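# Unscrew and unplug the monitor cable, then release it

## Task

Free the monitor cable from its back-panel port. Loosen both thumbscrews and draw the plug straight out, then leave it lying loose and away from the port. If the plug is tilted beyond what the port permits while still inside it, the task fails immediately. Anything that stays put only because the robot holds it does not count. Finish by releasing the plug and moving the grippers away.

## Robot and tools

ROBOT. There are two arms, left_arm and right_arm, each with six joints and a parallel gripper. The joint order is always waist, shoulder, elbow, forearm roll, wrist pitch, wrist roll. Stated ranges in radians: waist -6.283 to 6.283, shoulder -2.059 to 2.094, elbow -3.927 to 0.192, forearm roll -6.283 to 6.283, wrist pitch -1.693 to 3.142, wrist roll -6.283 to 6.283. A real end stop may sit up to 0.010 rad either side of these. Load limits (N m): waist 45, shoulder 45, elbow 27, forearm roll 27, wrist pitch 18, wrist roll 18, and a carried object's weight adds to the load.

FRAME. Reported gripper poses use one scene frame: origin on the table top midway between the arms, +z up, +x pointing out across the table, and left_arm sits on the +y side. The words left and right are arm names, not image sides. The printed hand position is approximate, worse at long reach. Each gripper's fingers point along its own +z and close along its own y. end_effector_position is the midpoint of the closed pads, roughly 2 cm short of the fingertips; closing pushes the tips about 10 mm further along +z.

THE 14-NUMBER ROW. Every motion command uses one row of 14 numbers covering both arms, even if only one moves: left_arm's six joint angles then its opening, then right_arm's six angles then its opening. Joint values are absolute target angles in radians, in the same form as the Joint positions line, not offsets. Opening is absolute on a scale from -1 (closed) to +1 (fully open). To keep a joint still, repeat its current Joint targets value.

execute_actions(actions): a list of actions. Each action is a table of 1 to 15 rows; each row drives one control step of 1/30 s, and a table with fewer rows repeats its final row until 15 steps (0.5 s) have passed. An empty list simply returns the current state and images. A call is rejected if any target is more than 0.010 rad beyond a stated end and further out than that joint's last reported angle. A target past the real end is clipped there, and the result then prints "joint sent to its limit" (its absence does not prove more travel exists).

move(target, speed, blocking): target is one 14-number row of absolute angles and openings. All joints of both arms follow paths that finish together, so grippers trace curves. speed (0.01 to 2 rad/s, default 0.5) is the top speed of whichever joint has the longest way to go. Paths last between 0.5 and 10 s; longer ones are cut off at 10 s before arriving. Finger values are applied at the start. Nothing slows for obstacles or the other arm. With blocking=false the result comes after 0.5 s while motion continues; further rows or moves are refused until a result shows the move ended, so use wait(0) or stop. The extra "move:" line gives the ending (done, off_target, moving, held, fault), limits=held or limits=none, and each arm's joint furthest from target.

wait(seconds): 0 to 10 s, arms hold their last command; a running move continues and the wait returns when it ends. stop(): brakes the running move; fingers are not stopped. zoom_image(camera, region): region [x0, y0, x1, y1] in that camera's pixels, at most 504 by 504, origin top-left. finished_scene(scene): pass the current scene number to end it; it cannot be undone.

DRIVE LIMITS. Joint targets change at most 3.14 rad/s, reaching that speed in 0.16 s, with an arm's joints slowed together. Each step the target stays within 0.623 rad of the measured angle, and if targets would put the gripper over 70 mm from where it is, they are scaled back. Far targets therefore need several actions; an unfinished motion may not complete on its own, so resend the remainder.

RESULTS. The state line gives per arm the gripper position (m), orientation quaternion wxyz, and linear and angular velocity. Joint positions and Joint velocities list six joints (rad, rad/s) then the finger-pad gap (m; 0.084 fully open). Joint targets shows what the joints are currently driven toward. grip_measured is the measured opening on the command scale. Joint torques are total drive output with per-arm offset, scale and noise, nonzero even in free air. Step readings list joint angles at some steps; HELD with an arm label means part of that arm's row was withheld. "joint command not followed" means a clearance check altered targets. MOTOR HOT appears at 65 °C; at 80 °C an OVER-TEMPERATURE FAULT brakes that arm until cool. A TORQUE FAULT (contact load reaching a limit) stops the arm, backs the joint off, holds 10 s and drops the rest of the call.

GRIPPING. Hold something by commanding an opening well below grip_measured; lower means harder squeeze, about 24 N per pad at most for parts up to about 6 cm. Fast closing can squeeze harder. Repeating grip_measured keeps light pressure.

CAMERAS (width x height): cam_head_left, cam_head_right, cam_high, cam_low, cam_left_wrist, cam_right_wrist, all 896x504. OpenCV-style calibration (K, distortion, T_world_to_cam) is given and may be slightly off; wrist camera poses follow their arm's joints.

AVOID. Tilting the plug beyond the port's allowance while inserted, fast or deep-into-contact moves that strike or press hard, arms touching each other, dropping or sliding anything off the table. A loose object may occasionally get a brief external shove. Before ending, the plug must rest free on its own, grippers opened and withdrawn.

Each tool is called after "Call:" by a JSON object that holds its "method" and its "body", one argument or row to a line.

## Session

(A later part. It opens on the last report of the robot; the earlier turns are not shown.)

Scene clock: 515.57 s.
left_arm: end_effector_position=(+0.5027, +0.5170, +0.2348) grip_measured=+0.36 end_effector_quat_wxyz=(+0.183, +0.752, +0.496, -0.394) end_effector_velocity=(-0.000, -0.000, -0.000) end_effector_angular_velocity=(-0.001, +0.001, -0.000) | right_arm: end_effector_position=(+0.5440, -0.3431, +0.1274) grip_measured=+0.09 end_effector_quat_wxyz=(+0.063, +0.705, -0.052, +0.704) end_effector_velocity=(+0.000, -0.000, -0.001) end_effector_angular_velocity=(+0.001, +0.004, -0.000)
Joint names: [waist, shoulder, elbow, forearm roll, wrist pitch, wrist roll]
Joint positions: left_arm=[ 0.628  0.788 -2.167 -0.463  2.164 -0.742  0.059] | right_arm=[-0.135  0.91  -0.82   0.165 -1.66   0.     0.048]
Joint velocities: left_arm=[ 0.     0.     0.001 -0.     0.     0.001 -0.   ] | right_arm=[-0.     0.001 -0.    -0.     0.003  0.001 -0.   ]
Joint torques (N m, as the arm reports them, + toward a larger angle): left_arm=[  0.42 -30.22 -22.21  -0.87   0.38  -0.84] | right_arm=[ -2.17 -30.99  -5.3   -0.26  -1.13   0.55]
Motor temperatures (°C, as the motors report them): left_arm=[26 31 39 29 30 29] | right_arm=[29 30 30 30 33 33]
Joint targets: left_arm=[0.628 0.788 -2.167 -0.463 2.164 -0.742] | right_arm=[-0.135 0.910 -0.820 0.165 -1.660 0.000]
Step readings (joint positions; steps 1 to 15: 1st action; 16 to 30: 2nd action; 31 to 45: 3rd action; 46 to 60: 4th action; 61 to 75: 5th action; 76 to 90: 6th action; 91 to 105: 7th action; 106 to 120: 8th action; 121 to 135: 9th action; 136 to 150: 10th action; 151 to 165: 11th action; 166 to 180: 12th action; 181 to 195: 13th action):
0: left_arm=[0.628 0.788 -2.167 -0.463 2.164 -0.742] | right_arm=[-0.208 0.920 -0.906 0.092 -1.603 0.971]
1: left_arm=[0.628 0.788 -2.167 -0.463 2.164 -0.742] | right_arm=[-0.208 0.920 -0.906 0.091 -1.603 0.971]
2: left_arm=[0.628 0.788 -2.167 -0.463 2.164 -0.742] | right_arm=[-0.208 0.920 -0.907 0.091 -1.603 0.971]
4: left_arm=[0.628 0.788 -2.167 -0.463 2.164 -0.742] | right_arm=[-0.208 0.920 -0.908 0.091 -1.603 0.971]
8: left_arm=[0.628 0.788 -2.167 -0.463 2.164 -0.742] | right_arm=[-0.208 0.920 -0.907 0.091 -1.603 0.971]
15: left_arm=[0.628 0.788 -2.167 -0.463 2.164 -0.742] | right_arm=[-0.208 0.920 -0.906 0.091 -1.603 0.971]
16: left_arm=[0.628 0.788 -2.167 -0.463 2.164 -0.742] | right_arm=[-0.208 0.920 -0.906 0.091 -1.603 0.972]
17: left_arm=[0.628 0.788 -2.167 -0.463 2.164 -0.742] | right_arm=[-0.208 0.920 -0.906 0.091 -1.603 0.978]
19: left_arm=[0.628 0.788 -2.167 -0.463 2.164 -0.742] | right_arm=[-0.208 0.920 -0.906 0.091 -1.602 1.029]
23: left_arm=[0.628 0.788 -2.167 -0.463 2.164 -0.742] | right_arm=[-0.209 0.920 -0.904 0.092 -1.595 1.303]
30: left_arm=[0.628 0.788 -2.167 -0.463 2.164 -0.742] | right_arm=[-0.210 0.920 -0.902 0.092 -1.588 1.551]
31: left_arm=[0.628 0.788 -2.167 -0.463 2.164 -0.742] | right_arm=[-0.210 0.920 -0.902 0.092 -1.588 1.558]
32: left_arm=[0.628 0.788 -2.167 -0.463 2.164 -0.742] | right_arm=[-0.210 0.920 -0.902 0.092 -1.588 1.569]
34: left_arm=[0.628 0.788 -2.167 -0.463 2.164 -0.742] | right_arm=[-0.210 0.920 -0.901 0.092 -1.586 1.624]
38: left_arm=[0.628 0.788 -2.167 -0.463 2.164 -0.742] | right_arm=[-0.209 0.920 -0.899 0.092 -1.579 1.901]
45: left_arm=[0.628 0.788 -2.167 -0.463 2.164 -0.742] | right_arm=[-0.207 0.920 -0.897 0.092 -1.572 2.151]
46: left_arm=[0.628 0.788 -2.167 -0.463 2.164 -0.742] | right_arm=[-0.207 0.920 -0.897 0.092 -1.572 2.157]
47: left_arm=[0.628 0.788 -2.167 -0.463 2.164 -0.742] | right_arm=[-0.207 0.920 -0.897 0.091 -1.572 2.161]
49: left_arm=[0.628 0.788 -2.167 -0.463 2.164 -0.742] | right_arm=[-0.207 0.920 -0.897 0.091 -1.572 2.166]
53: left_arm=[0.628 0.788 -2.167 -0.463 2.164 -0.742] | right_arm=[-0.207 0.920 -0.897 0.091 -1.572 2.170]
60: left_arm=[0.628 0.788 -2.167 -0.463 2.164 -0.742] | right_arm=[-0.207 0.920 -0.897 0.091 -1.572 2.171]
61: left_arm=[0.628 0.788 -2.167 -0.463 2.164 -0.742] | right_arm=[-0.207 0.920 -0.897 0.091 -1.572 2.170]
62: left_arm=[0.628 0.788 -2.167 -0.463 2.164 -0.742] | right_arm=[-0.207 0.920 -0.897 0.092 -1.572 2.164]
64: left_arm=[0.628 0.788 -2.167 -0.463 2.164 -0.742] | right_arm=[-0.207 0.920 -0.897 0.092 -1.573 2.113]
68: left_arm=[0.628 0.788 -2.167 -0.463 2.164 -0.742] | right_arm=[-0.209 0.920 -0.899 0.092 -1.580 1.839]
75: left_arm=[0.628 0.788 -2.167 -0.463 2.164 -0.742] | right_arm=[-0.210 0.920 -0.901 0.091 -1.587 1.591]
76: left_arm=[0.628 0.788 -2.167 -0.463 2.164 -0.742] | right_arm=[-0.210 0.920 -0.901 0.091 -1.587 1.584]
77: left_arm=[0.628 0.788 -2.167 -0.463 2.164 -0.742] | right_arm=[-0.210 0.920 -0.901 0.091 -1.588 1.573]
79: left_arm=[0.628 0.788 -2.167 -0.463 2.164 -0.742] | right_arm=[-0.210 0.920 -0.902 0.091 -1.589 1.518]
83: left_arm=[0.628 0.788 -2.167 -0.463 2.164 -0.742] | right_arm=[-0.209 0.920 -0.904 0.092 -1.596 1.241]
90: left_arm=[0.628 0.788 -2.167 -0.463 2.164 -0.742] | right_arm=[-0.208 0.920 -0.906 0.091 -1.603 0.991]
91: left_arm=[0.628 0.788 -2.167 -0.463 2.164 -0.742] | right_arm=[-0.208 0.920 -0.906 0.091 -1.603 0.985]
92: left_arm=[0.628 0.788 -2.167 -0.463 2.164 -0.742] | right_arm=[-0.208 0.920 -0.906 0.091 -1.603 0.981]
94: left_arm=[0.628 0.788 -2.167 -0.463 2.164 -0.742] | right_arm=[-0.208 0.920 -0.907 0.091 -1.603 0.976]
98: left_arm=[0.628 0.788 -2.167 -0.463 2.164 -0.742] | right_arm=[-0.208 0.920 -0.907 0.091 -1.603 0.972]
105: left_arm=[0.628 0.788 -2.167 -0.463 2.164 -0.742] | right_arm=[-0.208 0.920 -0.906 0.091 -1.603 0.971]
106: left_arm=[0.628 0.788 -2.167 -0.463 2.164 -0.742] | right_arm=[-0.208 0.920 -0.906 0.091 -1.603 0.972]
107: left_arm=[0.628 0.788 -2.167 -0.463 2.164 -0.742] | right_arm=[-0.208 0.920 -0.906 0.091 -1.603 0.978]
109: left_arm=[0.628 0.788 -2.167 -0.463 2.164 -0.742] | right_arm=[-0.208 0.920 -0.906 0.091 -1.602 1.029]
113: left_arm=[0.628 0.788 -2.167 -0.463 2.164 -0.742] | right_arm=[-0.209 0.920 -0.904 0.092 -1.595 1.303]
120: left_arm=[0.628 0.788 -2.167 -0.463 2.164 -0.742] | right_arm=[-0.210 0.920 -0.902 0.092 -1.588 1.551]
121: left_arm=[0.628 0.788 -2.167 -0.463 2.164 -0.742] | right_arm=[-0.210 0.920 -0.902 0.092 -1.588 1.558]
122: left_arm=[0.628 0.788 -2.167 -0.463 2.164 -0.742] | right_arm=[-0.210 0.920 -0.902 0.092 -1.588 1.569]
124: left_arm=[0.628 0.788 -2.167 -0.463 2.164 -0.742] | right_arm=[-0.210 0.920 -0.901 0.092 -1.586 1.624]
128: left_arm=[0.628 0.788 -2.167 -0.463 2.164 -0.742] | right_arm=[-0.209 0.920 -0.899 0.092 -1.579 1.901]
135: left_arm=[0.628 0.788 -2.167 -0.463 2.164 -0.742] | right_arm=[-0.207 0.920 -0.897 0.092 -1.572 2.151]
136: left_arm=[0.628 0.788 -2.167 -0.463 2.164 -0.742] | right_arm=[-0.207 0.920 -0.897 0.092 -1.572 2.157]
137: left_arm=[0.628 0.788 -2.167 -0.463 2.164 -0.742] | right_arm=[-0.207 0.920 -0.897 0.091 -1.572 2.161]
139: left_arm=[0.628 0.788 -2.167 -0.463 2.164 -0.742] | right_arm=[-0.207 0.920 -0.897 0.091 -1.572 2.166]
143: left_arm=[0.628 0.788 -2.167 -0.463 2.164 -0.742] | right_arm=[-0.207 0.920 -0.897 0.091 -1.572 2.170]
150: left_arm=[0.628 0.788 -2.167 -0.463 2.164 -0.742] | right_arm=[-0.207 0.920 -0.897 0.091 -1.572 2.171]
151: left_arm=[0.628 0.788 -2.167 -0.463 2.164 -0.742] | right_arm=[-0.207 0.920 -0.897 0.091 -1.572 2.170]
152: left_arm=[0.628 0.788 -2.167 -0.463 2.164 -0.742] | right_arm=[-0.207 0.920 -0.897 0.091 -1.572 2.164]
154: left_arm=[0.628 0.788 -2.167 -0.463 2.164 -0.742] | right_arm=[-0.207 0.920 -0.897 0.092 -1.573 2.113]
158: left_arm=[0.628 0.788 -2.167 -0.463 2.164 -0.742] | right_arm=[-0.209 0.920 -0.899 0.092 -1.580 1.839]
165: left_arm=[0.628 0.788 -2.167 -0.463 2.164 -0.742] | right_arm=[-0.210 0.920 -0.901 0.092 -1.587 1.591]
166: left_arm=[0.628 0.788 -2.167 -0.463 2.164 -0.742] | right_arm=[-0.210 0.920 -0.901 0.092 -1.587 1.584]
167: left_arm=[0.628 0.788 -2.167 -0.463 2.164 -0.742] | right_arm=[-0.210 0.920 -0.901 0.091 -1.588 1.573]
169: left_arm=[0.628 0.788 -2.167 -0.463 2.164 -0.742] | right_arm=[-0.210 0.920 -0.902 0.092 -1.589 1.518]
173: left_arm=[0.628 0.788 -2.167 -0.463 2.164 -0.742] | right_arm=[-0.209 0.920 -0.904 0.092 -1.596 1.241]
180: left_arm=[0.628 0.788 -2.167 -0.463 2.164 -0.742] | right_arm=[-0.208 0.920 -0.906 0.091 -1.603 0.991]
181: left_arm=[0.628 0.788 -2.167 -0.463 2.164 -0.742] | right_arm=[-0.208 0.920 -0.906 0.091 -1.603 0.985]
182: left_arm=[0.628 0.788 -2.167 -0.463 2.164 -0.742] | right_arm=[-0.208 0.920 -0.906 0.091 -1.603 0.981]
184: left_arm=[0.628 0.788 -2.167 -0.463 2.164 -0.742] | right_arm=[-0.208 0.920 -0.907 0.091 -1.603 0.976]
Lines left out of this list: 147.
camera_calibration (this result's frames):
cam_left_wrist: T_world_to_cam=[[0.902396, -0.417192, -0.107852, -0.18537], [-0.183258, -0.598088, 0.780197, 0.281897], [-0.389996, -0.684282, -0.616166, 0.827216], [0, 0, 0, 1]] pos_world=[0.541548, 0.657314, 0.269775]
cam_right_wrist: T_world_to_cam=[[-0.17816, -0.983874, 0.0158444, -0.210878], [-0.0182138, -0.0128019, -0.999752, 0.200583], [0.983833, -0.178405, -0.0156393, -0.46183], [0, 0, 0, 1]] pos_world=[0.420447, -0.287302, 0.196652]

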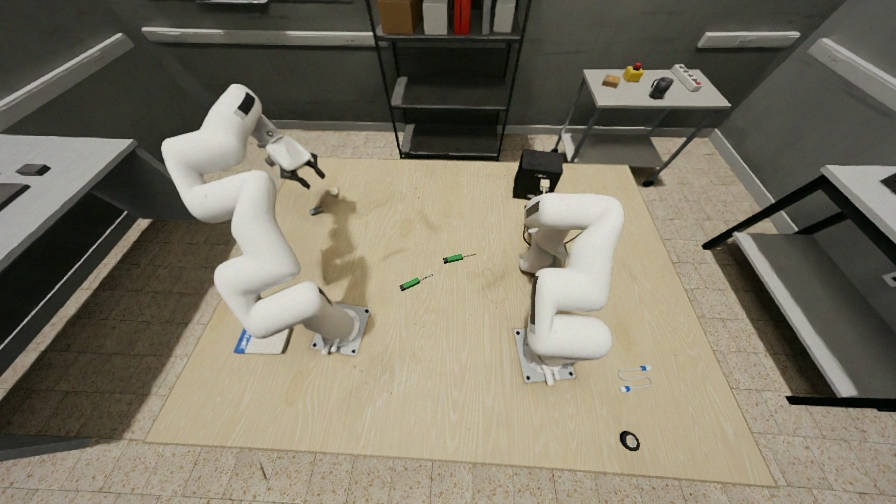

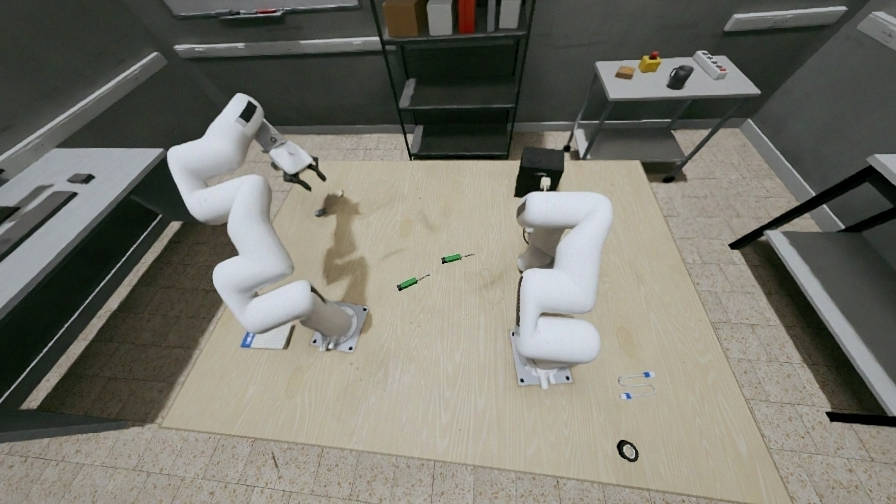

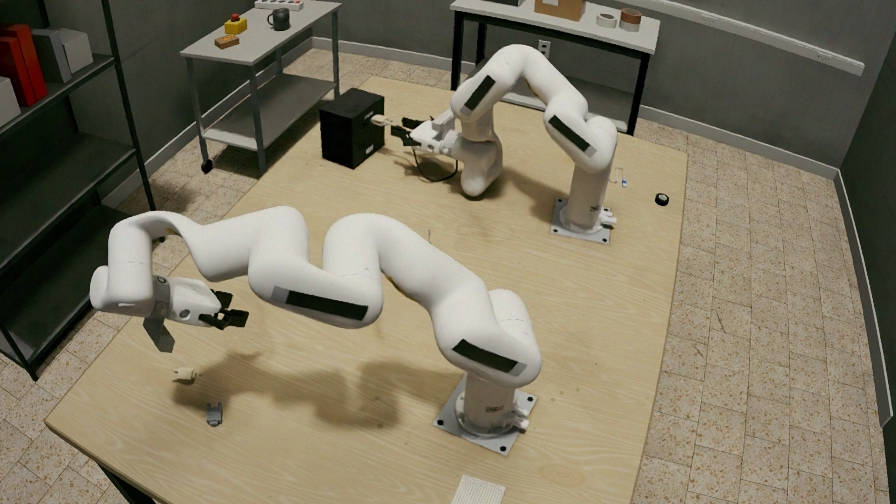

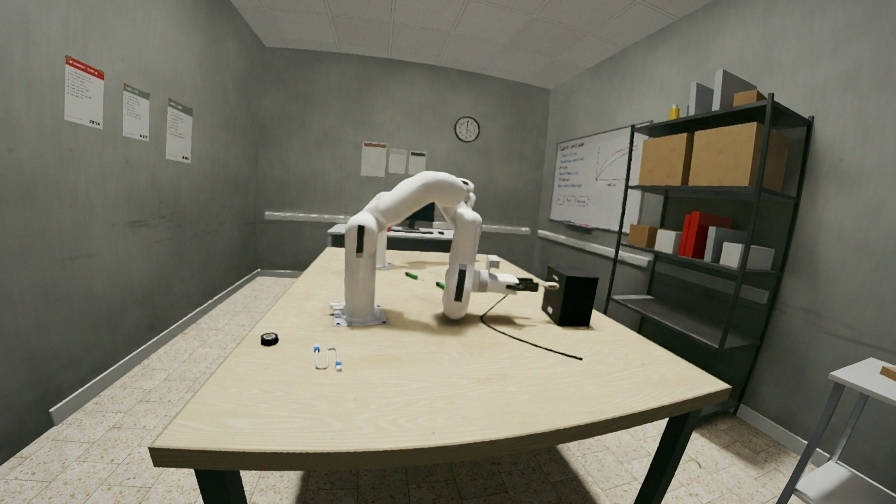

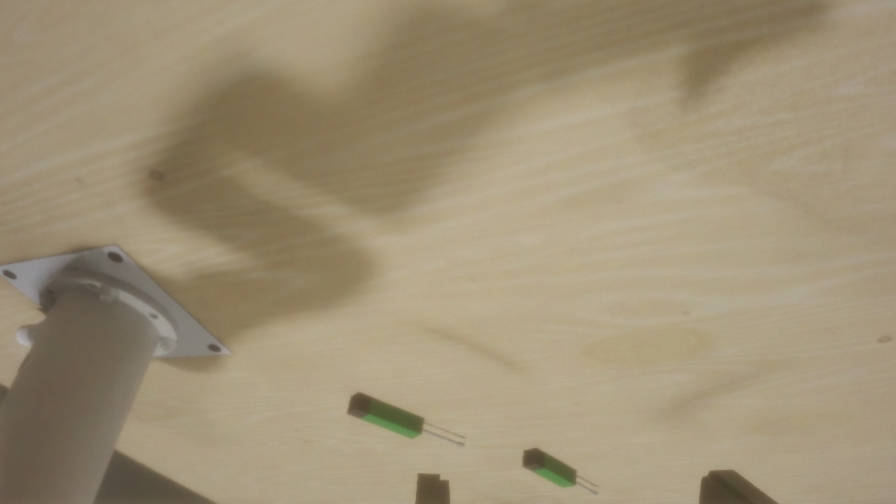

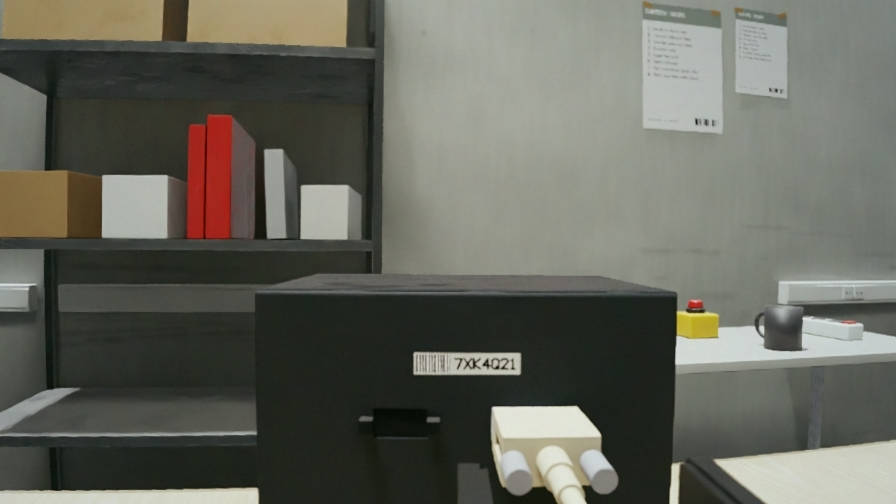

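Call:
{"method": "execute_actions", "body": {
  "actions": [
    [[0.628,0.788,-2.167,-0.463,2.164,-0.742,0.37,-0.055,0.91,-0.82,0.245,-1.66,-1.571,-0.55]],
    [[0.628,0.788,-2.167,-0.463,2.164,-0.742,0.37,-0.055,0.91,-0.82,0.245,-1.66,-1.571,-0.55]],
    [[0.628,0.788,-2.167,-0.463,2.164,-0.742,0.37,-0.055,0.91,-0.82,0.245,-1.66,-1.571,-0.55]],
    [[0.628,0.788,-2.167,-0.463,2.164,-0.742,0.37,-0.068,0.916,-0.88,0.233,-1.6,-1.571,-0.55]],
    [[0.628,0.788,-2.167,-0.463,2.164,-0.742,0.37,-0.077,0.92,-0.922,0.225,-1.561,-1.571,-0.72]],
    [[0.628,0.788,-2.167,-0.463,2.164,-0.742,0.37,-0.0805,0.92,-0.9266,0.225,-1.5767,-0.971,-0.72]],
    [[0.628,0.788,-2.167,-0.463,2.164,-0.742,0.37,-0.0805,0.92,-0.9266,0.225,-1.5767,-0.971,-1]],
    [[0.628,0.788,-2.167,-0.463,2.164,-0.742,0.37,-0.077,0.92,-0.922,0.225,-1.561,-1.571,-1]],
    [[0.628,0.788,-2.167,-0.463,2.164,-0.742,0.37,-0.0794,0.92,-0.9174,0.225,-1.5453,-2.171,-1]],
    [[0.628,0.788,-2.167,-0.463,2.164,-0.742,0.37,-0.0794,0.92,-0.9174,0.225,-1.5453,-2.171,-0.72]],
    [[0.628,0.788,-2.167,-0.463,2.164,-0.742,0.37,-0.077,0.92,-0.922,0.225,-1.561,-1.571,-0.72]],
    [[0.628,0.788,-2.167,-0.463,2.164,-0.742,0.37,-0.0805,0.92,-0.9266,0.225,-1.5767,-0.971,-0.72]],
    [[0.628,0.788,-2.167,-0.463,2.164,-0.742,0.37,-0.0805,0.92,-0.9266,0.225,-1.5767,-0.971,-1]],
    [[0.628,0.788,-2.167,-0.463,2.164,-0.742,0.37,-0.077,0.92,-0.922,0.225,-1.561,-1.571,-1]],
    [[0.628,0.788,-2.167,-0.463,2.164,-0.742,0.37,-0.0794,0.92,-0.9174,0.225,-1.5453,-2.171,-1]],
    [[0.628,0.788,-2.167,-0.463,2.164,-0.742,0.37,-0.0794,0.92,-0.9174,0.225,-1.5453,-2.171,-0.72]],
    [[0.628,0.788,-2.167,-0.463,2.164,-0.742,0.37,-0.077,0.92,-0.922,0.225,-1.561,-1.571,-0.72]],
    [[0.628,0.788,-2.167,-0.463,2.164,-0.742,0.37,-0.0805,0.92,-0.9266,0.225,-1.5767,-0.971,-0.72]],
    [[0.628,0.788,-2.167,-0.463,2.164,-0.742,0.37,-0.0805,0.92,-0.9266,0.225,-1.5767,-0.971,-1]],
    [[0.628,0.788,-2.167,-0.463,2.164,-0.742,0.37,-0.077,0.92,-0.922,0.225,-1.561,-1.571,-1]],
    [[0.628,0.788,-2.167,-0.463,2.164,-0.742,0.37,-0.0794,0.92,-0.9174,0.225,-1.5453,-2.171,-1]],
    [[0.628,0.788,-2.167,-0.463,2.164,-0.742,0.37,-0.0794,0.92,-0.9174,0.225,-1.5453,-2.171,-0.72]],
    [[0.628,0.788,-2.167,-0.463,2.164,-0.742,0.37,-0.077,0.92,-0.922,0.225,-1.561,-1.571,-0.72]],
    [[0.628,0.788,-2.167,-0.463,2.164,-0.742,0.37,-0.0805,0.92,-0.9266,0.225,-1.5767,-0.971,-0.72]],
    [[0.628,0.788,-2.167,-0.463,2.164,-0.742,0.37,-0.0805,0.92,-0.9266,0.225,-1.5767,-0.971,-1]],
    [[0.628,0.788,-2.167,-0.463,2.164,-0.742,0.37,-0.077,0.92,-0.922,0.225,-1.561,-1.571,-1]],
    [[0.628,0.788,-2.167,-0.463,2.164,-0.742,0.37,-0.0794,0.92,-0.9174,0.225,-1.5453,-2.171,-1]],
    [[0.628,0.788,-2.167,-0.463,2.164,-0.742,0.37,-0.0794,0.92,-0.9174,0.225,-1.5453,-2.171,-0.72]],
    [[0.628,0.788,-2.167,-0.463,2.164,-0.742,0.37,-0.077,0.92,-0.922,0.225,-1.561,-1.571,-0.72]],
    [[0.628,0.788,-2.167,-0.463,2.164,-0.742,0.37,-0.0805,0.92,-0.9266,0.225,-1.5767,-0.971,-0.72]],
    [[0.628,0.788,-2.167,-0.463,2.164,-0.742,0.37,-0.0805,0.92,-0.9266,0.225,-1.5767,-0.971,-1]],
    [[0.628,0.788,-2.167,-0.463,2.164,-0.742,0.37,-0.077,0.92,-0.922,0.225,-1.561,-1.571,-1]],
    [[0.628,0.788,-2.167,-0.463,2.164,-0.742,0.37,-0.0794,0.92,-0.9174,0.225,-1.5453,-2.171,-1]],
    [[0.628,0.788,-2.167,-0.463,2.164,-0.742,0.37,-0.0794,0.92,-0.9174,0.225,-1.5453,-2.171,-0.72]],
    [[0.628,0.788,-2.167,-0.463,2.164,-0.742,0.37,-0.077,0.92,-0.922,0.225,-1.561,-1.571,-0.72]],
    [[0.628,0.788,-2.167,-0.463,2.164,-0.742,0.37,-0.0805,0.92,-0.9266,0.225,-1.5767,-0.971,-0.72]],
    [[0.628,0.788,-2.167,-0.463,2.164,-0.742,0.37,-0.0805,0.92,-0.9266,0.225,-1.5767,-0.971,-1]],
    [[0.628,0.788,-2.167,-0.463,2.164,-0.742,0.37,-0.077,0.92,-0.922,0.225,-1.561,-1.571,-1]],
    [[0.628,0.788,-2.167,-0.463,2.164,-0.742,0.37,-0.0794,0.92,-0.9174,0.225,-1.5453,-2.171,-1]],
    [[0.628,0.788,-2.167,-0.463,2.164,-0.742,0.37,-0.0794,0.92,-0.9174,0.225,-1.5453,-2.171,-0.72]],
    [[0.628,0.788,-2.167,-0.463,2.164,-0.742,0.37,-0.077,0.92,-0.922,0.225,-1.561,-1.571,-0.72]],
    [[0.628,0.788,-2.167,-0.463,2.164,-0.742,0.37,-0.0805,0.92,-0.9266,0.225,-1.5767,-0.971,-0.72]],
    [[0.628,0.788,-2.167,-0.463,2.164,-0.742,0.37,-0.0805,0.92,-0.9266,0.225,-1.5767,-0.971,-1]],
    [[0.628,0.788,-2.167,-0.463,2.164,-0.742,0.37,-0.077,0.92,-0.922,0.225,-1.561,-1.571,-1]],
    [[0.628,0.788,-2.167,-0.463,2.164,-0.742,0.37,-0.0764,0.92,-0.916,0.225,-1.5685,-1.571,-1]],
    [[0.628,0.788,-2.167,-0.463,2.164,-0.742,0.37,-0.0764,0.92,-0.916,0.225,-1.5685,-1.571,-1]]
  ]
}}

Scene clock: 588.93 s.
left_arm: end_effector_position=(+0.5027, +0.5170, +0.2348) grip_measured=+0.36 end_effector_quat_wxyz=(+0.183, +0.752, +0.496, -0.394) end_effector_velocity=(+0.000, -0.001, +0.000) end_effector_angular_velocity=(-0.000, -0.000, -0.002) | right_arm: end_effector_position=(+0.5747, -0.3251, +0.1286) grip_measured=-0.86 end_effector_quat_wxyz=(+0.538, +0.541, +0.459, +0.456) end_effector_velocity=(-0.000, +0.000, -0.001) end_effector_angular_velocity=(-0.000, +0.001, +0.001)
Joint names: [waist, shoulder, elbow, forearm roll, wrist pitch, wrist roll]
Joint positions: left_arm=[ 0.628  0.788 -2.167 -0.463  2.164 -0.742  0.059] | right_arm=[-0.076  0.92  -0.916  0.225 -1.569 -1.571  0.006]
Joint velocities: left_arm=[-0.001 -0.     0.     0.     0.     0.001  0.   ] | right_arm=[ 0.     0.001  0.    -0.     0.    -0.    -0.   ]
Joint torques (N m, as the arm reports them, + toward a larger angle): left_arm=[  1.18 -31.02 -21.99  -1.     0.67  -0.57] | right_arm=[ -0.73 -28.15   1.63   0.22  -2.86   0.48]
Motor temperatures (°C, as the motors report them): left_arm=[26 32 39 29 30 29] | right_arm=[29 30 30 30 33 33]
Joint targets: left_arm=[0.628 0.788 -2.167 -0.463 2.164 -0.742] | right_arm=[-0.076 0.920 -0.916 0.225 -1.569 -1.571]
Step readings (joint positions; steps 1 to 15: 1st action; 16 to 30: 2nd action; 31 to 45: 3rd action; 46 to 60: 4th action; 61 to 75: 5th action; 76 to 90: 6th action; 91 to 105: 7th action; 106 to 120: 8th action; 121 to 135: 9th action; 136 to 150: 10th action; 151 to 165: 11th action; 166 to 180: 12th action; 181 to 195: 13th action):
0: left_arm=[0.628 0.788 -2.167 -0.463 2.164 -0.742] | right_arm=[-0.135 0.910 -0.820 0.165 -1.660 -0.000]
1: left_arm=[0.628 0.788 -2.167 -0.463 2.164 -0.742] | right_arm=[-0.135 0.910 -0.820 0.165 -1.660 -0.001]
2: left_arm=[0.628 0.788 -2.167 -0.463 2.164 -0.742] | right_arm=[-0.134 0.910 -0.820 0.166 -1.660 -0.007]
4: left_arm=[0.628 0.788 -2.167 -0.463 2.164 -0.742] | right_arm=[-0.129 0.910 -0.820 0.172 -1.660 -0.058]
8: left_arm=[0.628 0.788 -2.167 -0.463 2.164 -0.742] | right_arm=[-0.095 0.910 -0.820 0.205 -1.660 -0.343]
15: left_arm=[0.628 0.788 -2.167 -0.463 2.164 -0.742] | right_arm=[-0.059 0.910 -0.820 0.238 -1.660 -1.036]
16: left_arm=[0.628 0.788 -2.167 -0.463 2.164 -0.742] | right_arm=[-0.057 0.910 -0.820 0.240 -1.660 -1.137]
17: left_arm=[0.628 0.788 -2.167 -0.463 2.164 -0.742] | right_arm=[-0.056 0.910 -0.820 0.241 -1.660 -1.234]
19: left_arm=[0.628 0.788 -2.167 -0.463 2.164 -0.742] | right_arm=[-0.055 0.910 -0.820 0.242 -1.660 -1.393]
23: left_arm=[0.628 0.788 -2.167 -0.463 2.164 -0.742] | right_arm=[-0.055 0.910 -0.820 0.244 -1.660 -1.533]
30: left_arm=[0.628 0.788 -2.167 -0.463 2.164 -0.742] | right_arm=[-0.055 0.910 -0.820 0.245 -1.660 -1.568]
31: left_arm=[0.628 0.788 -2.167 -0.463 2.164 -0.742] | right_arm=[-0.055 0.910 -0.820 0.245 -1.660 -1.569]
32: left_arm=[0.628 0.788 -2.167 -0.463 2.164 -0.742] | right_arm=[-0.055 0.910 -0.820 0.245 -1.660 -1.569]
34: left_arm=[0.628 0.788 -2.167 -0.463 2.164 -0.742] | right_arm=[-0.055 0.910 -0.820 0.245 -1.660 -1.570]
38: left_arm=[0.628 0.788 -2.167 -0.463 2.164 -0.742] | right_arm=[-0.055 0.910 -0.820 0.245 -1.660 -1.571]
45: left_arm=[0.628 0.788 -2.167 -0.463 2.164 -0.742] | right_arm=[-0.055 0.910 -0.820 0.245 -1.660 -1.571]
46: left_arm=[0.628 0.788 -2.167 -0.463 2.164 -0.742] | right_arm=[-0.055 0.910 -0.820 0.245 -1.659 -1.571]
47: left_arm=[0.628 0.788 -2.167 -0.463 2.164 -0.742] | right_arm=[-0.056 0.911 -0.825 0.244 -1.653 -1.571]
49: left_arm=[0.628 0.788 -2.167 -0.463 2.164 -0.742] | right_arm=[-0.062 0.914 -0.853 0.238 -1.626 -1.571]
53: left_arm=[0.628 0.788 -2.167 -0.463 2.164 -0.742] | right_arm=[-0.067 0.915 -0.876 0.234 -1.605 -1.571]
60: left_arm=[0.628 0.788 -2.167 -0.463 2.164 -0.742] | right_arm=[-0.068 0.916 -0.879 0.233 -1.600 -1.571]
61: left_arm=[0.628 0.788 -2.167 -0.463 2.164 -0.742] | right_arm=[-0.068 0.916 -0.880 0.233 -1.600 -1.571]
62: left_arm=[0.628 0.788 -2.167 -0.463 2.164 -0.742] | right_arm=[-0.069 0.917 -0.885 0.232 -1.594 -1.571]
64: left_arm=[0.628 0.788 -2.167 -0.463 2.164 -0.742] | right_arm=[-0.073 0.919 -0.906 0.228 -1.576 -1.571]
68: left_arm=[0.628 0.788 -2.167 -0.463 2.164 -0.742] | right_arm=[-0.076 0.920 -0.919 0.226 -1.564 -1.571]
75: left_arm=[0.628 0.788 -2.167 -0.463 2.164 -0.742] | right_arm=[-0.077 0.920 -0.922 0.225 -1.561 -1.571]
76: left_arm=[0.628 0.788 -2.167 -0.463 2.164 -0.742] | right_arm=[-0.077 0.920 -0.922 0.225 -1.561 -1.570]
77: left_arm=[0.628 0.788 -2.167 -0.463 2.164 -0.742] | right_arm=[-0.077 0.920 -0.922 0.225 -1.561 -1.564]
79: left_arm=[0.628 0.788 -2.167 -0.463 2.164 -0.742] | right_arm=[-0.077 0.920 -0.922 0.225 -1.563 -1.513]
83: left_arm=[0.628 0.788 -2.167 -0.463 2.164 -0.742] | right_arm=[-0.079 0.920 -0.924 0.225 -1.569 -1.239]
90: left_arm=[0.628 0.788 -2.167 -0.463 2.164 -0.742] | right_arm=[-0.080 0.920 -0.926 0.225 -1.576 -0.991]
91: left_arm=[0.628 0.788 -2.167 -0.463 2.164 -0.742] | right_arm=[-0.080 0.920 -0.926 0.225 -1.576 -0.985]
92: left_arm=[0.628 0.788 -2.167 -0.463 2.164 -0.742] | right_arm=[-0.080 0.920 -0.927 0.225 -1.576 -0.981]
94: left_arm=[0.628 0.788 -2.167 -0.463 2.164 -0.742] | right_arm=[-0.080 0.920 -0.927 0.225 -1.576 -0.976]
98: left_arm=[0.628 0.788 -2.167 -0.463 2.164 -0.742] | right_arm=[-0.080 0.920 -0.927 0.225 -1.576 -0.972]
105: left_arm=[0.628 0.788 -2.167 -0.463 2.164 -0.742] | right_arm=[-0.080 0.920 -0.927 0.225 -1.577 -0.971]
106: left_arm=[0.628 0.788 -2.167 -0.463 2.164 -0.742] | right_arm=[-0.080 0.920 -0.927 0.225 -1.577 -0.972]
107: left_arm=[0.628 0.788 -2.167 -0.463 2.164 -0.742] | right_arm=[-0.080 0.920 -0.927 0.225 -1.576 -0.978]
109: left_arm=[0.628 0.788 -2.167 -0.463 2.164 -0.742] | right_arm=[-0.080 0.920 -0.926 0.225 -1.575 -1.029]
113: left_arm=[0.628 0.788 -2.167 -0.463 2.164 -0.742] | right_arm=[-0.078 0.920 -0.924 0.225 -1.568 -1.303]
120: left_arm=[0.628 0.788 -2.167 -0.463 2.164 -0.742] | right_arm=[-0.077 0.920 -0.923 0.225 -1.562 -1.551]
121: left_arm=[0.628 0.788 -2.167 -0.463 2.164 -0.742] | right_arm=[-0.077 0.920 -0.922 0.225 -1.561 -1.558]
122: left_arm=[0.628 0.788 -2.167 -0.463 2.164 -0.742] | right_arm=[-0.077 0.920 -0.922 0.225 -1.561 -1.569]
124: left_arm=[0.628 0.788 -2.167 -0.463 2.164 -0.742] | right_arm=[-0.077 0.920 -0.922 0.225 -1.560 -1.624]
128: left_arm=[0.628 0.788 -2.167 -0.463 2.164 -0.742] | right_arm=[-0.078 0.920 -0.920 0.225 -1.553 -1.901]
135: left_arm=[0.628 0.788 -2.167 -0.463 2.164 -0.742] | right_arm=[-0.079 0.920 -0.917 0.225 -1.546 -2.151]
136: left_arm=[0.628 0.788 -2.167 -0.463 2.164 -0.742] | right_arm=[-0.079 0.920 -0.917 0.225 -1.546 -2.157]
137: left_arm=[0.628 0.788 -2.167 -0.463 2.164 -0.742] | right_arm=[-0.079 0.920 -0.917 0.225 -1.546 -2.161]
139: left_arm=[0.628 0.788 -2.167 -0.463 2.164 -0.742] | right_arm=[-0.079 0.920 -0.917 0.225 -1.545 -2.166]
143: left_arm=[0.628 0.788 -2.167 -0.463 2.164 -0.742] | right_arm=[-0.079 0.920 -0.917 0.225 -1.545 -2.170]
150: left_arm=[0.628 0.788 -2.167 -0.463 2.164 -0.742] | right_arm=[-0.079 0.920 -0.917 0.225 -1.545 -2.171]
151: left_arm=[0.628 0.788 -2.167 -0.463 2.164 -0.742] | right_arm=[-0.079 0.920 -0.917 0.225 -1.545 -2.170]
152: left_arm=[0.628 0.788 -2.167 -0.463 2.164 -0.742] | right_arm=[-0.079 0.920 -0.917 0.225 -1.545 -2.164]
154: left_arm=[0.628 0.788 -2.167 -0.463 2.164 -0.742] | right_arm=[-0.079 0.920 -0.918 0.225 -1.547 -2.113]
158: left_arm=[0.628 0.788 -2.167 -0.463 2.164 -0.742] | right_arm=[-0.078 0.920 -0.920 0.225 -1.554 -1.839]
165: left_arm=[0.628 0.788 -2.167 -0.463 2.164 -0.742] | right_arm=[-0.077 0.920 -0.922 0.225 -1.560 -1.591]
166: left_arm=[0.628 0.788 -2.167 -0.463 2.164 -0.742] | right_arm=[-0.077 0.920 -0.922 0.225 -1.561 -1.584]
167: left_arm=[0.628 0.788 -2.167 -0.463 2.164 -0.742] | right_arm=[-0.077 0.920 -0.922 0.225 -1.561 -1.573]
169: left_arm=[0.628 0.788 -2.167 -0.463 2.164 -0.742] | right_arm=[-0.077 0.920 -0.922 0.225 -1.562 -1.518]
173: left_arm=[0.628 0.788 -2.167 -0.463 2.164 -0.742] | right_arm=[-0.079 0.920 -0.924 0.225 -1.569 -1.241]
180: left_arm=[0.628 0.788 -2.167 -0.463 2.164 -0.742] | right_arm=[-0.080 0.920 -0.926 0.225 -1.576 -0.991]
181: left_arm=[0.628 0.788 -2.167 -0.463 2.164 -0.742] | right_arm=[-0.080 0.920 -0.926 0.225 -1.576 -0.985]
182: left_arm=[0.628 0.788 -2.167 -0.463 2.164 -0.742] | right_arm=[-0.080 0.920 -0.927 0.225 -1.576 -0.981]
184: left_arm=[0.628 0.788 -2.167 -0.463 2.164 -0.742] | right_arm=[-0.080 0.920 -0.927 0.225 -1.576 -0.976]
Lines left out of this list: 167.
camera_calibration (this result's frames):
cam_left_wrist: T_world_to_cam=[[0.902396, -0.417192, -0.107852, -0.18537], [-0.183258, -0.598088, 0.780197, 0.281897], [-0.389997, -0.684282, -0.616166, 0.827216], [0, 0, 0, 1]] pos_world=[0.541548, 0.657314, 0.269775]
cam_right_wrist: T_world_to_cam=[[-0.0100754, 0.00386727, 0.999942, -0.0897032], [-0.180186, -0.983631, 0.00198864, -0.148793], [0.983581, -0.180155, 0.0106073, -0.49261], [0, 0, 0, 1]] pos_world=[0.456808, -0.234757, 0.0952191]

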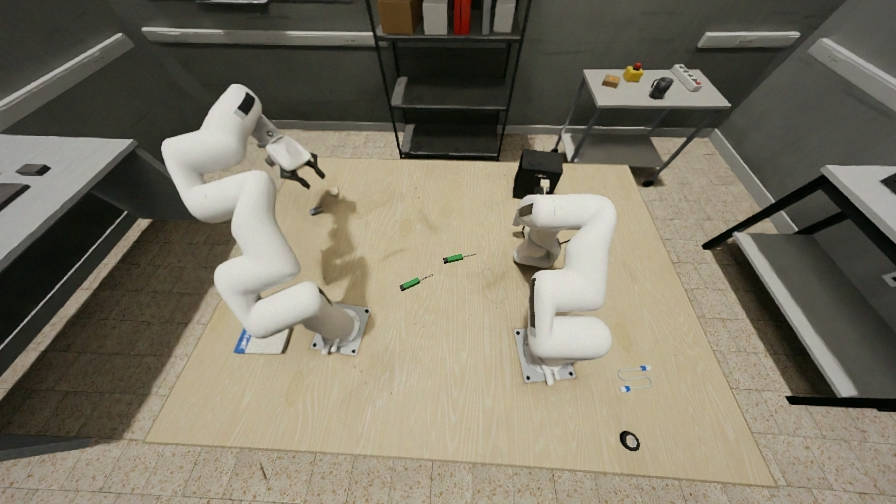

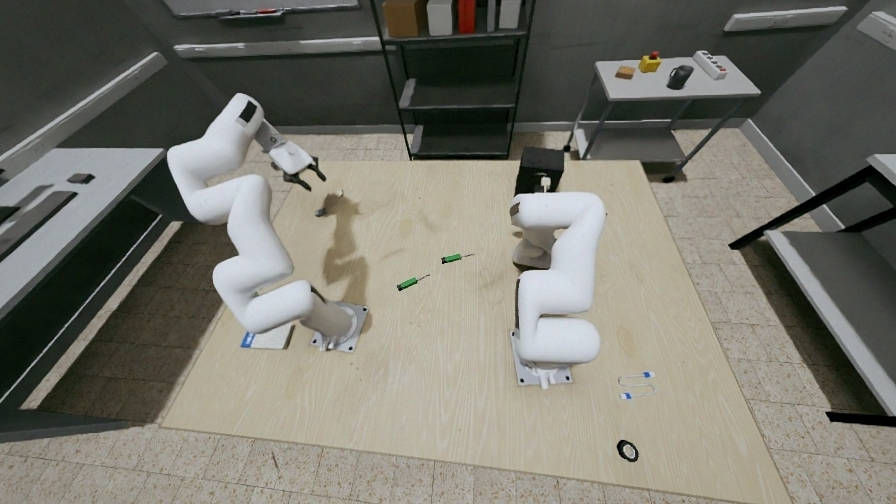

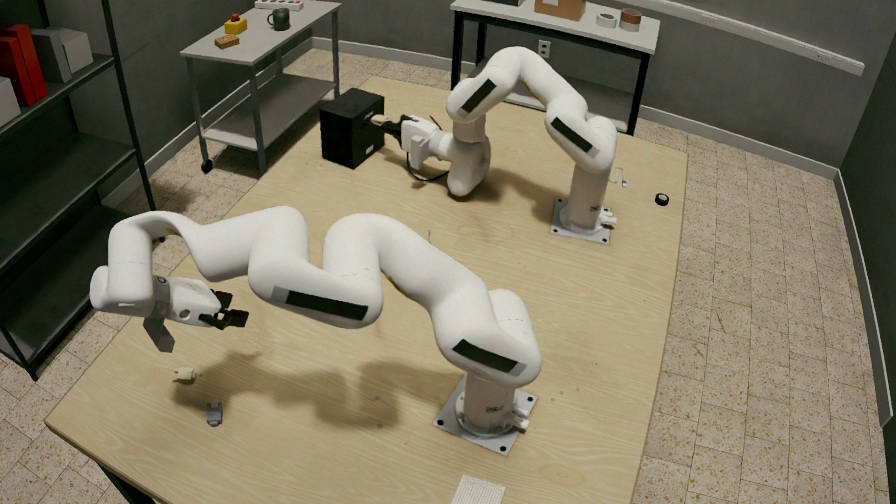

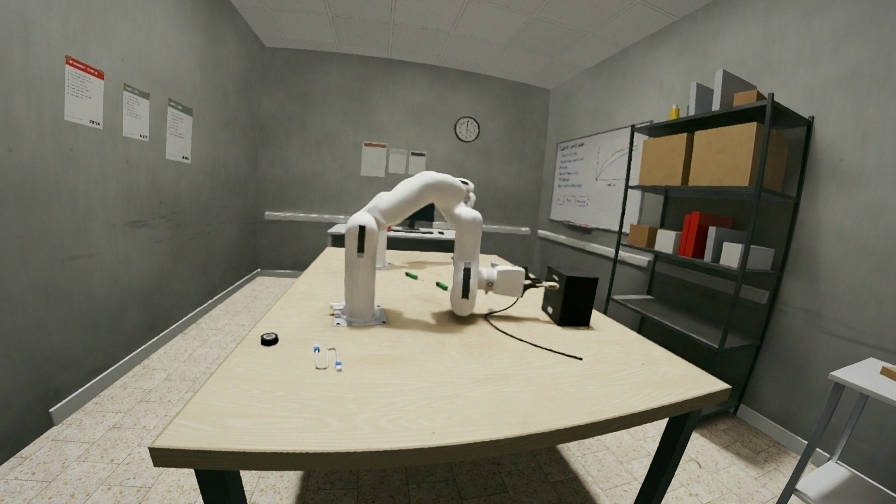

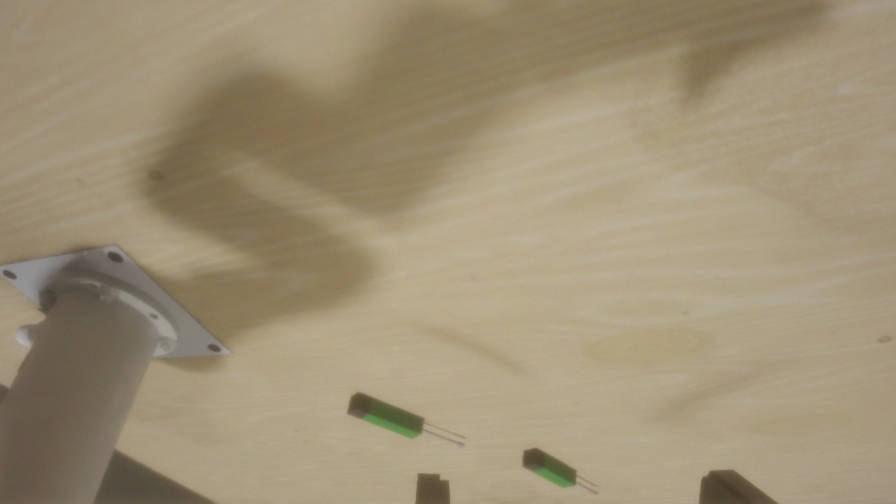

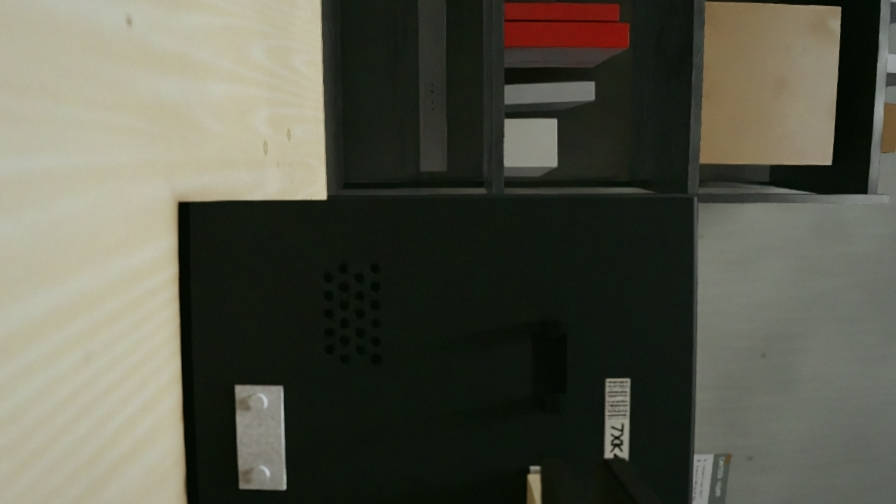

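Still held. More cycles, with a 1 mm pull test at the end.

Call:
{"method": "execute_actions", "body": {
  "actions": [
    [[0.628,0.788,-2.167,-0.463,2.164,-0.742,0.37,-0.0764,0.92,-0.916,0.225,-1.5685,-1.571,-0.72]],
    [[0.628,0.788,-2.167,-0.463,2.164,-0.742,0.37,-0.2,0.92,-0.922,0.225,-1.561,-1.571,-0.72],[0.628,0.788,-2.167,-0.463,2.164,-0.742,0.37,-0.077,0.92,-0.922,0.225,-1.561,-1.571,-0.72]]
  ]
}}

Scene clock: 597.27 s.
left_arm: end_effector_position=(+0.5027, +0.5170, +0.2348) grip_measured=+0.36 end_effector_quat_wxyz=(+0.183, +0.752, +0.496, -0.394) end_effector_velocity=(+0.000, -0.000, -0.000) end_effector_angular_velocity=(-0.001, +0.001, -0.001) | right_arm: end_effector_position=(+0.5768, -0.3260, +0.1286) grip_measured=-0.74 end_effector_quat_wxyz=(+0.538, +0.542, +0.458, +0.455) end_effector_velocity=(-0.000, +0.003, -0.001) end_effector_angular_velocity=(+0.001, +0.002, +0.004)
Joint names: [waist, shoulder, elbow, forearm roll, wrist pitch, wrist roll]
Joint positions: left_arm=[ 0.628  0.788 -2.167 -0.463  2.164 -0.742  0.059] | right_arm=[-0.078  0.92  -0.922  0.225 -1.561 -1.571  0.011]
Joint velocities: left_arm=[-0.001  0.001 -0.    -0.     0.     0.     0.   ] | right_arm=[ 0.005  0.001  0.     0.     0.001  0.001 -0.   ]
Joint torques (N m, as the arm reports them, + toward a larger angle): left_arm=[  0.24 -30.74 -22.12  -0.56   0.34  -0.73] | right_arm=[ -2.23 -32.92  -6.92  -0.39  -1.22   0.54]
Motor temperatures (°C, as the motors report them): left_arm=[26 32 39 29 30 29] | right_arm=[29 30 30 30 33 33]
Joint targets: left_arm=[0.628 0.788 -2.167 -0.463 2.164 -0.742] | right_arm=[-0.077 0.920 -0.922 0.225 -1.561 -1.571]
Step readings (joint positions; steps 1 to 15: 1st action; 16 to 30: 2nd action):
0: left_arm=[0.628 0.788 -2.167 -0.463 2.164 -0.742] | right_arm=[-0.076 0.920 -0.916 0.225 -1.568 -1.571]
1: left_arm=[0.628 0.788 -2.167 -0.463 2.164 -0.742] | right_arm=[-0.076 0.920 -0.916 0.225 -1.569 -1.571]
2: left_arm=[0.628 0.788 -2.167 -0.463 2.164 -0.742] | right_arm=[-0.076 0.920 -0.912 0.225 -1.571 -1.571]
4: left_arm=[0.628 0.788 -2.167 -0.463 2.164 -0.742] | right_arm=[-0.076 0.922 -0.909 0.226 -1.572 -1.571]
8: left_arm=[0.628 0.788 -2.167 -0.463 2.164 -0.742] | right_arm=[-0.076 0.921 -0.912 0.225 -1.570 -1.571]
15: left_arm=[0.628 0.788 -2.167 -0.463 2.164 -0.742] | right_arm=[-0.076 0.920 -0.915 0.225 -1.569 -1.571]
16: left_arm=[0.628 0.788 -2.167 -0.463 2.164 -0.742] | right_arm=[-0.077 0.920 -0.916 0.225 -1.569 -1.571]
17: left_arm=[0.628 0.788 -2.167 -0.463 2.164 -0.742] | right_arm=[-0.081 0.920 -0.916 0.225 -1.568 -1.571]
19: left_arm=[0.628 0.788 -2.167 -0.463 2.164 -0.742] | right_arm=[-0.107 0.920 -0.919 0.225 -1.565 -1.571]
23: left_arm=[0.628 0.788 -2.167 -0.463 2.164 -0.742] | right_arm=[-0.089 0.920 -0.921 0.225 -1.562 -1.571]
30: Joint positions above
camera_calibration (this result's frames):
cam_left_wrist: T_world_to_cam=[[0.902396, -0.417191, -0.107852, -0.18537], [-0.183258, -0.598088, 0.780197, 0.281897], [-0.389996, -0.684282, -0.616166, 0.827216], [0, 0, 0, 1]] pos_world=[0.541548, 0.657314, 0.269775]
cam_right_wrist: T_world_to_cam=[[-0.00855778, 0.00231473, 0.999961, -0.0910646], [-0.181684, -0.983357, 0.000721421, -0.148129], [0.98332, -0.18167, 0.0088359, -0.494929], [0, 0, 0, 1]] pos_world=[0.458982, -0.235367, 0.0955411]

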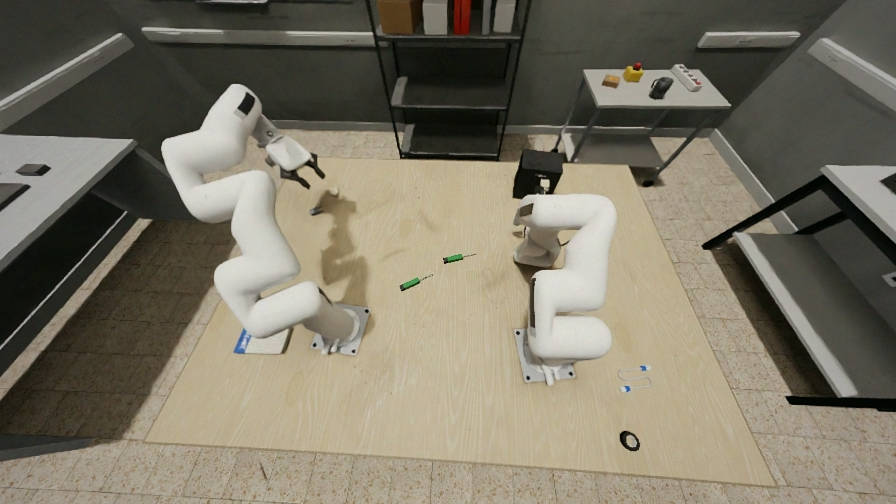

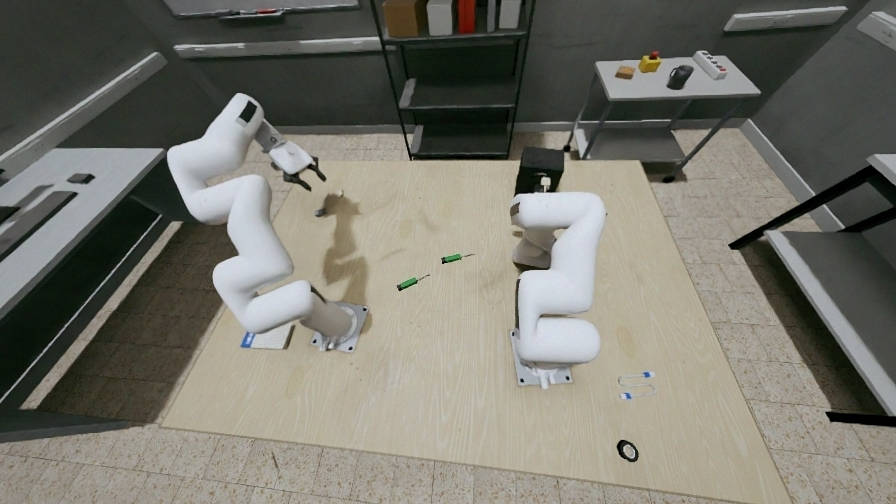

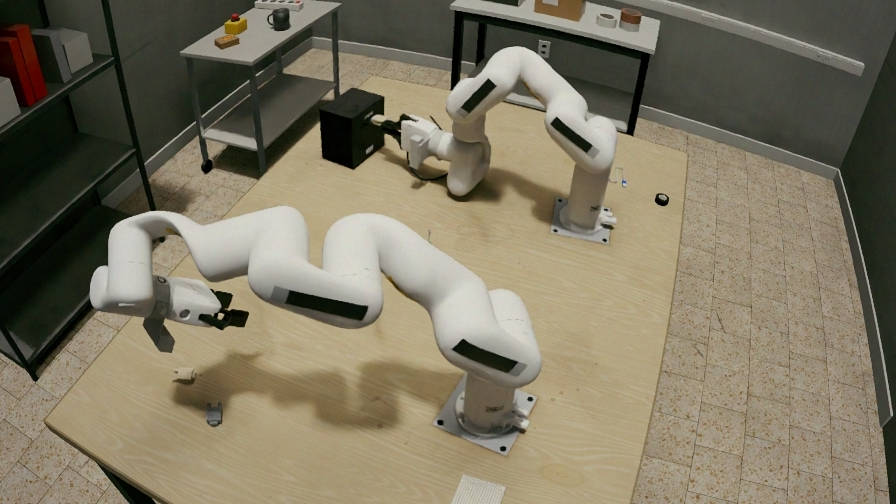

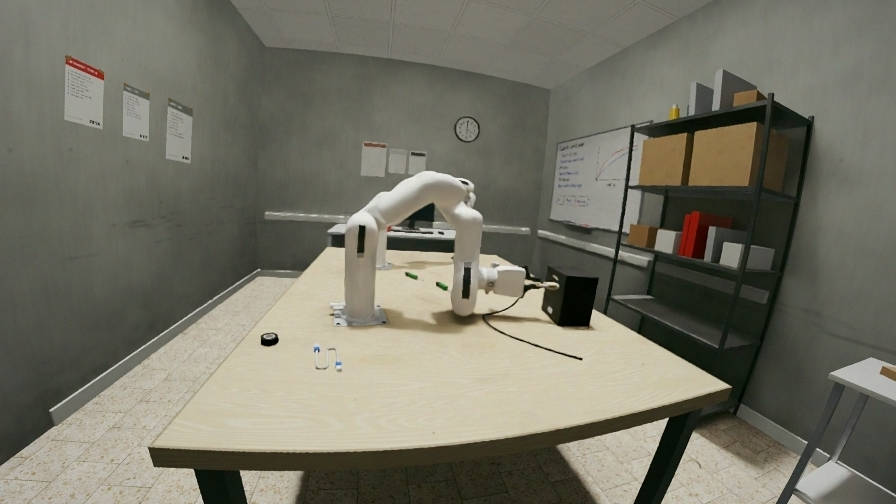

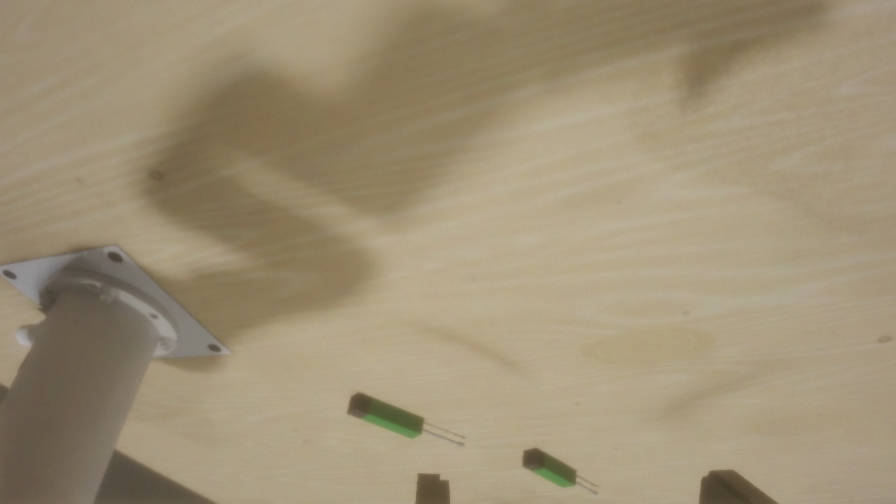

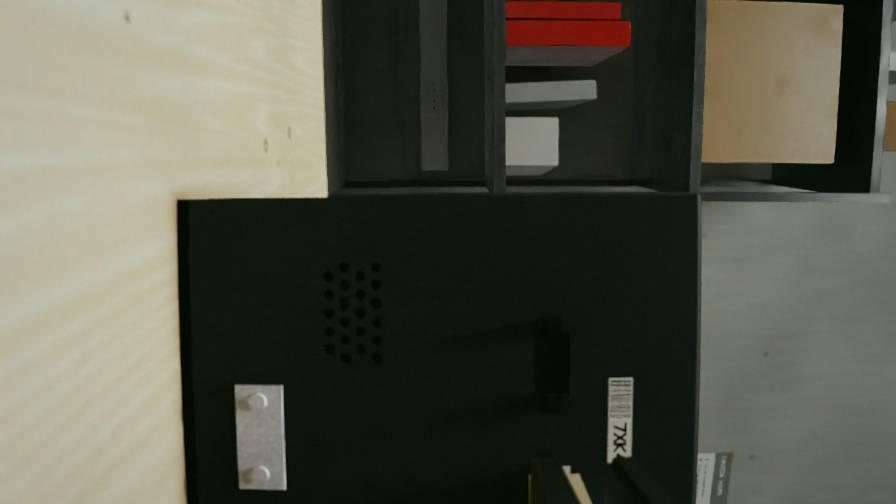

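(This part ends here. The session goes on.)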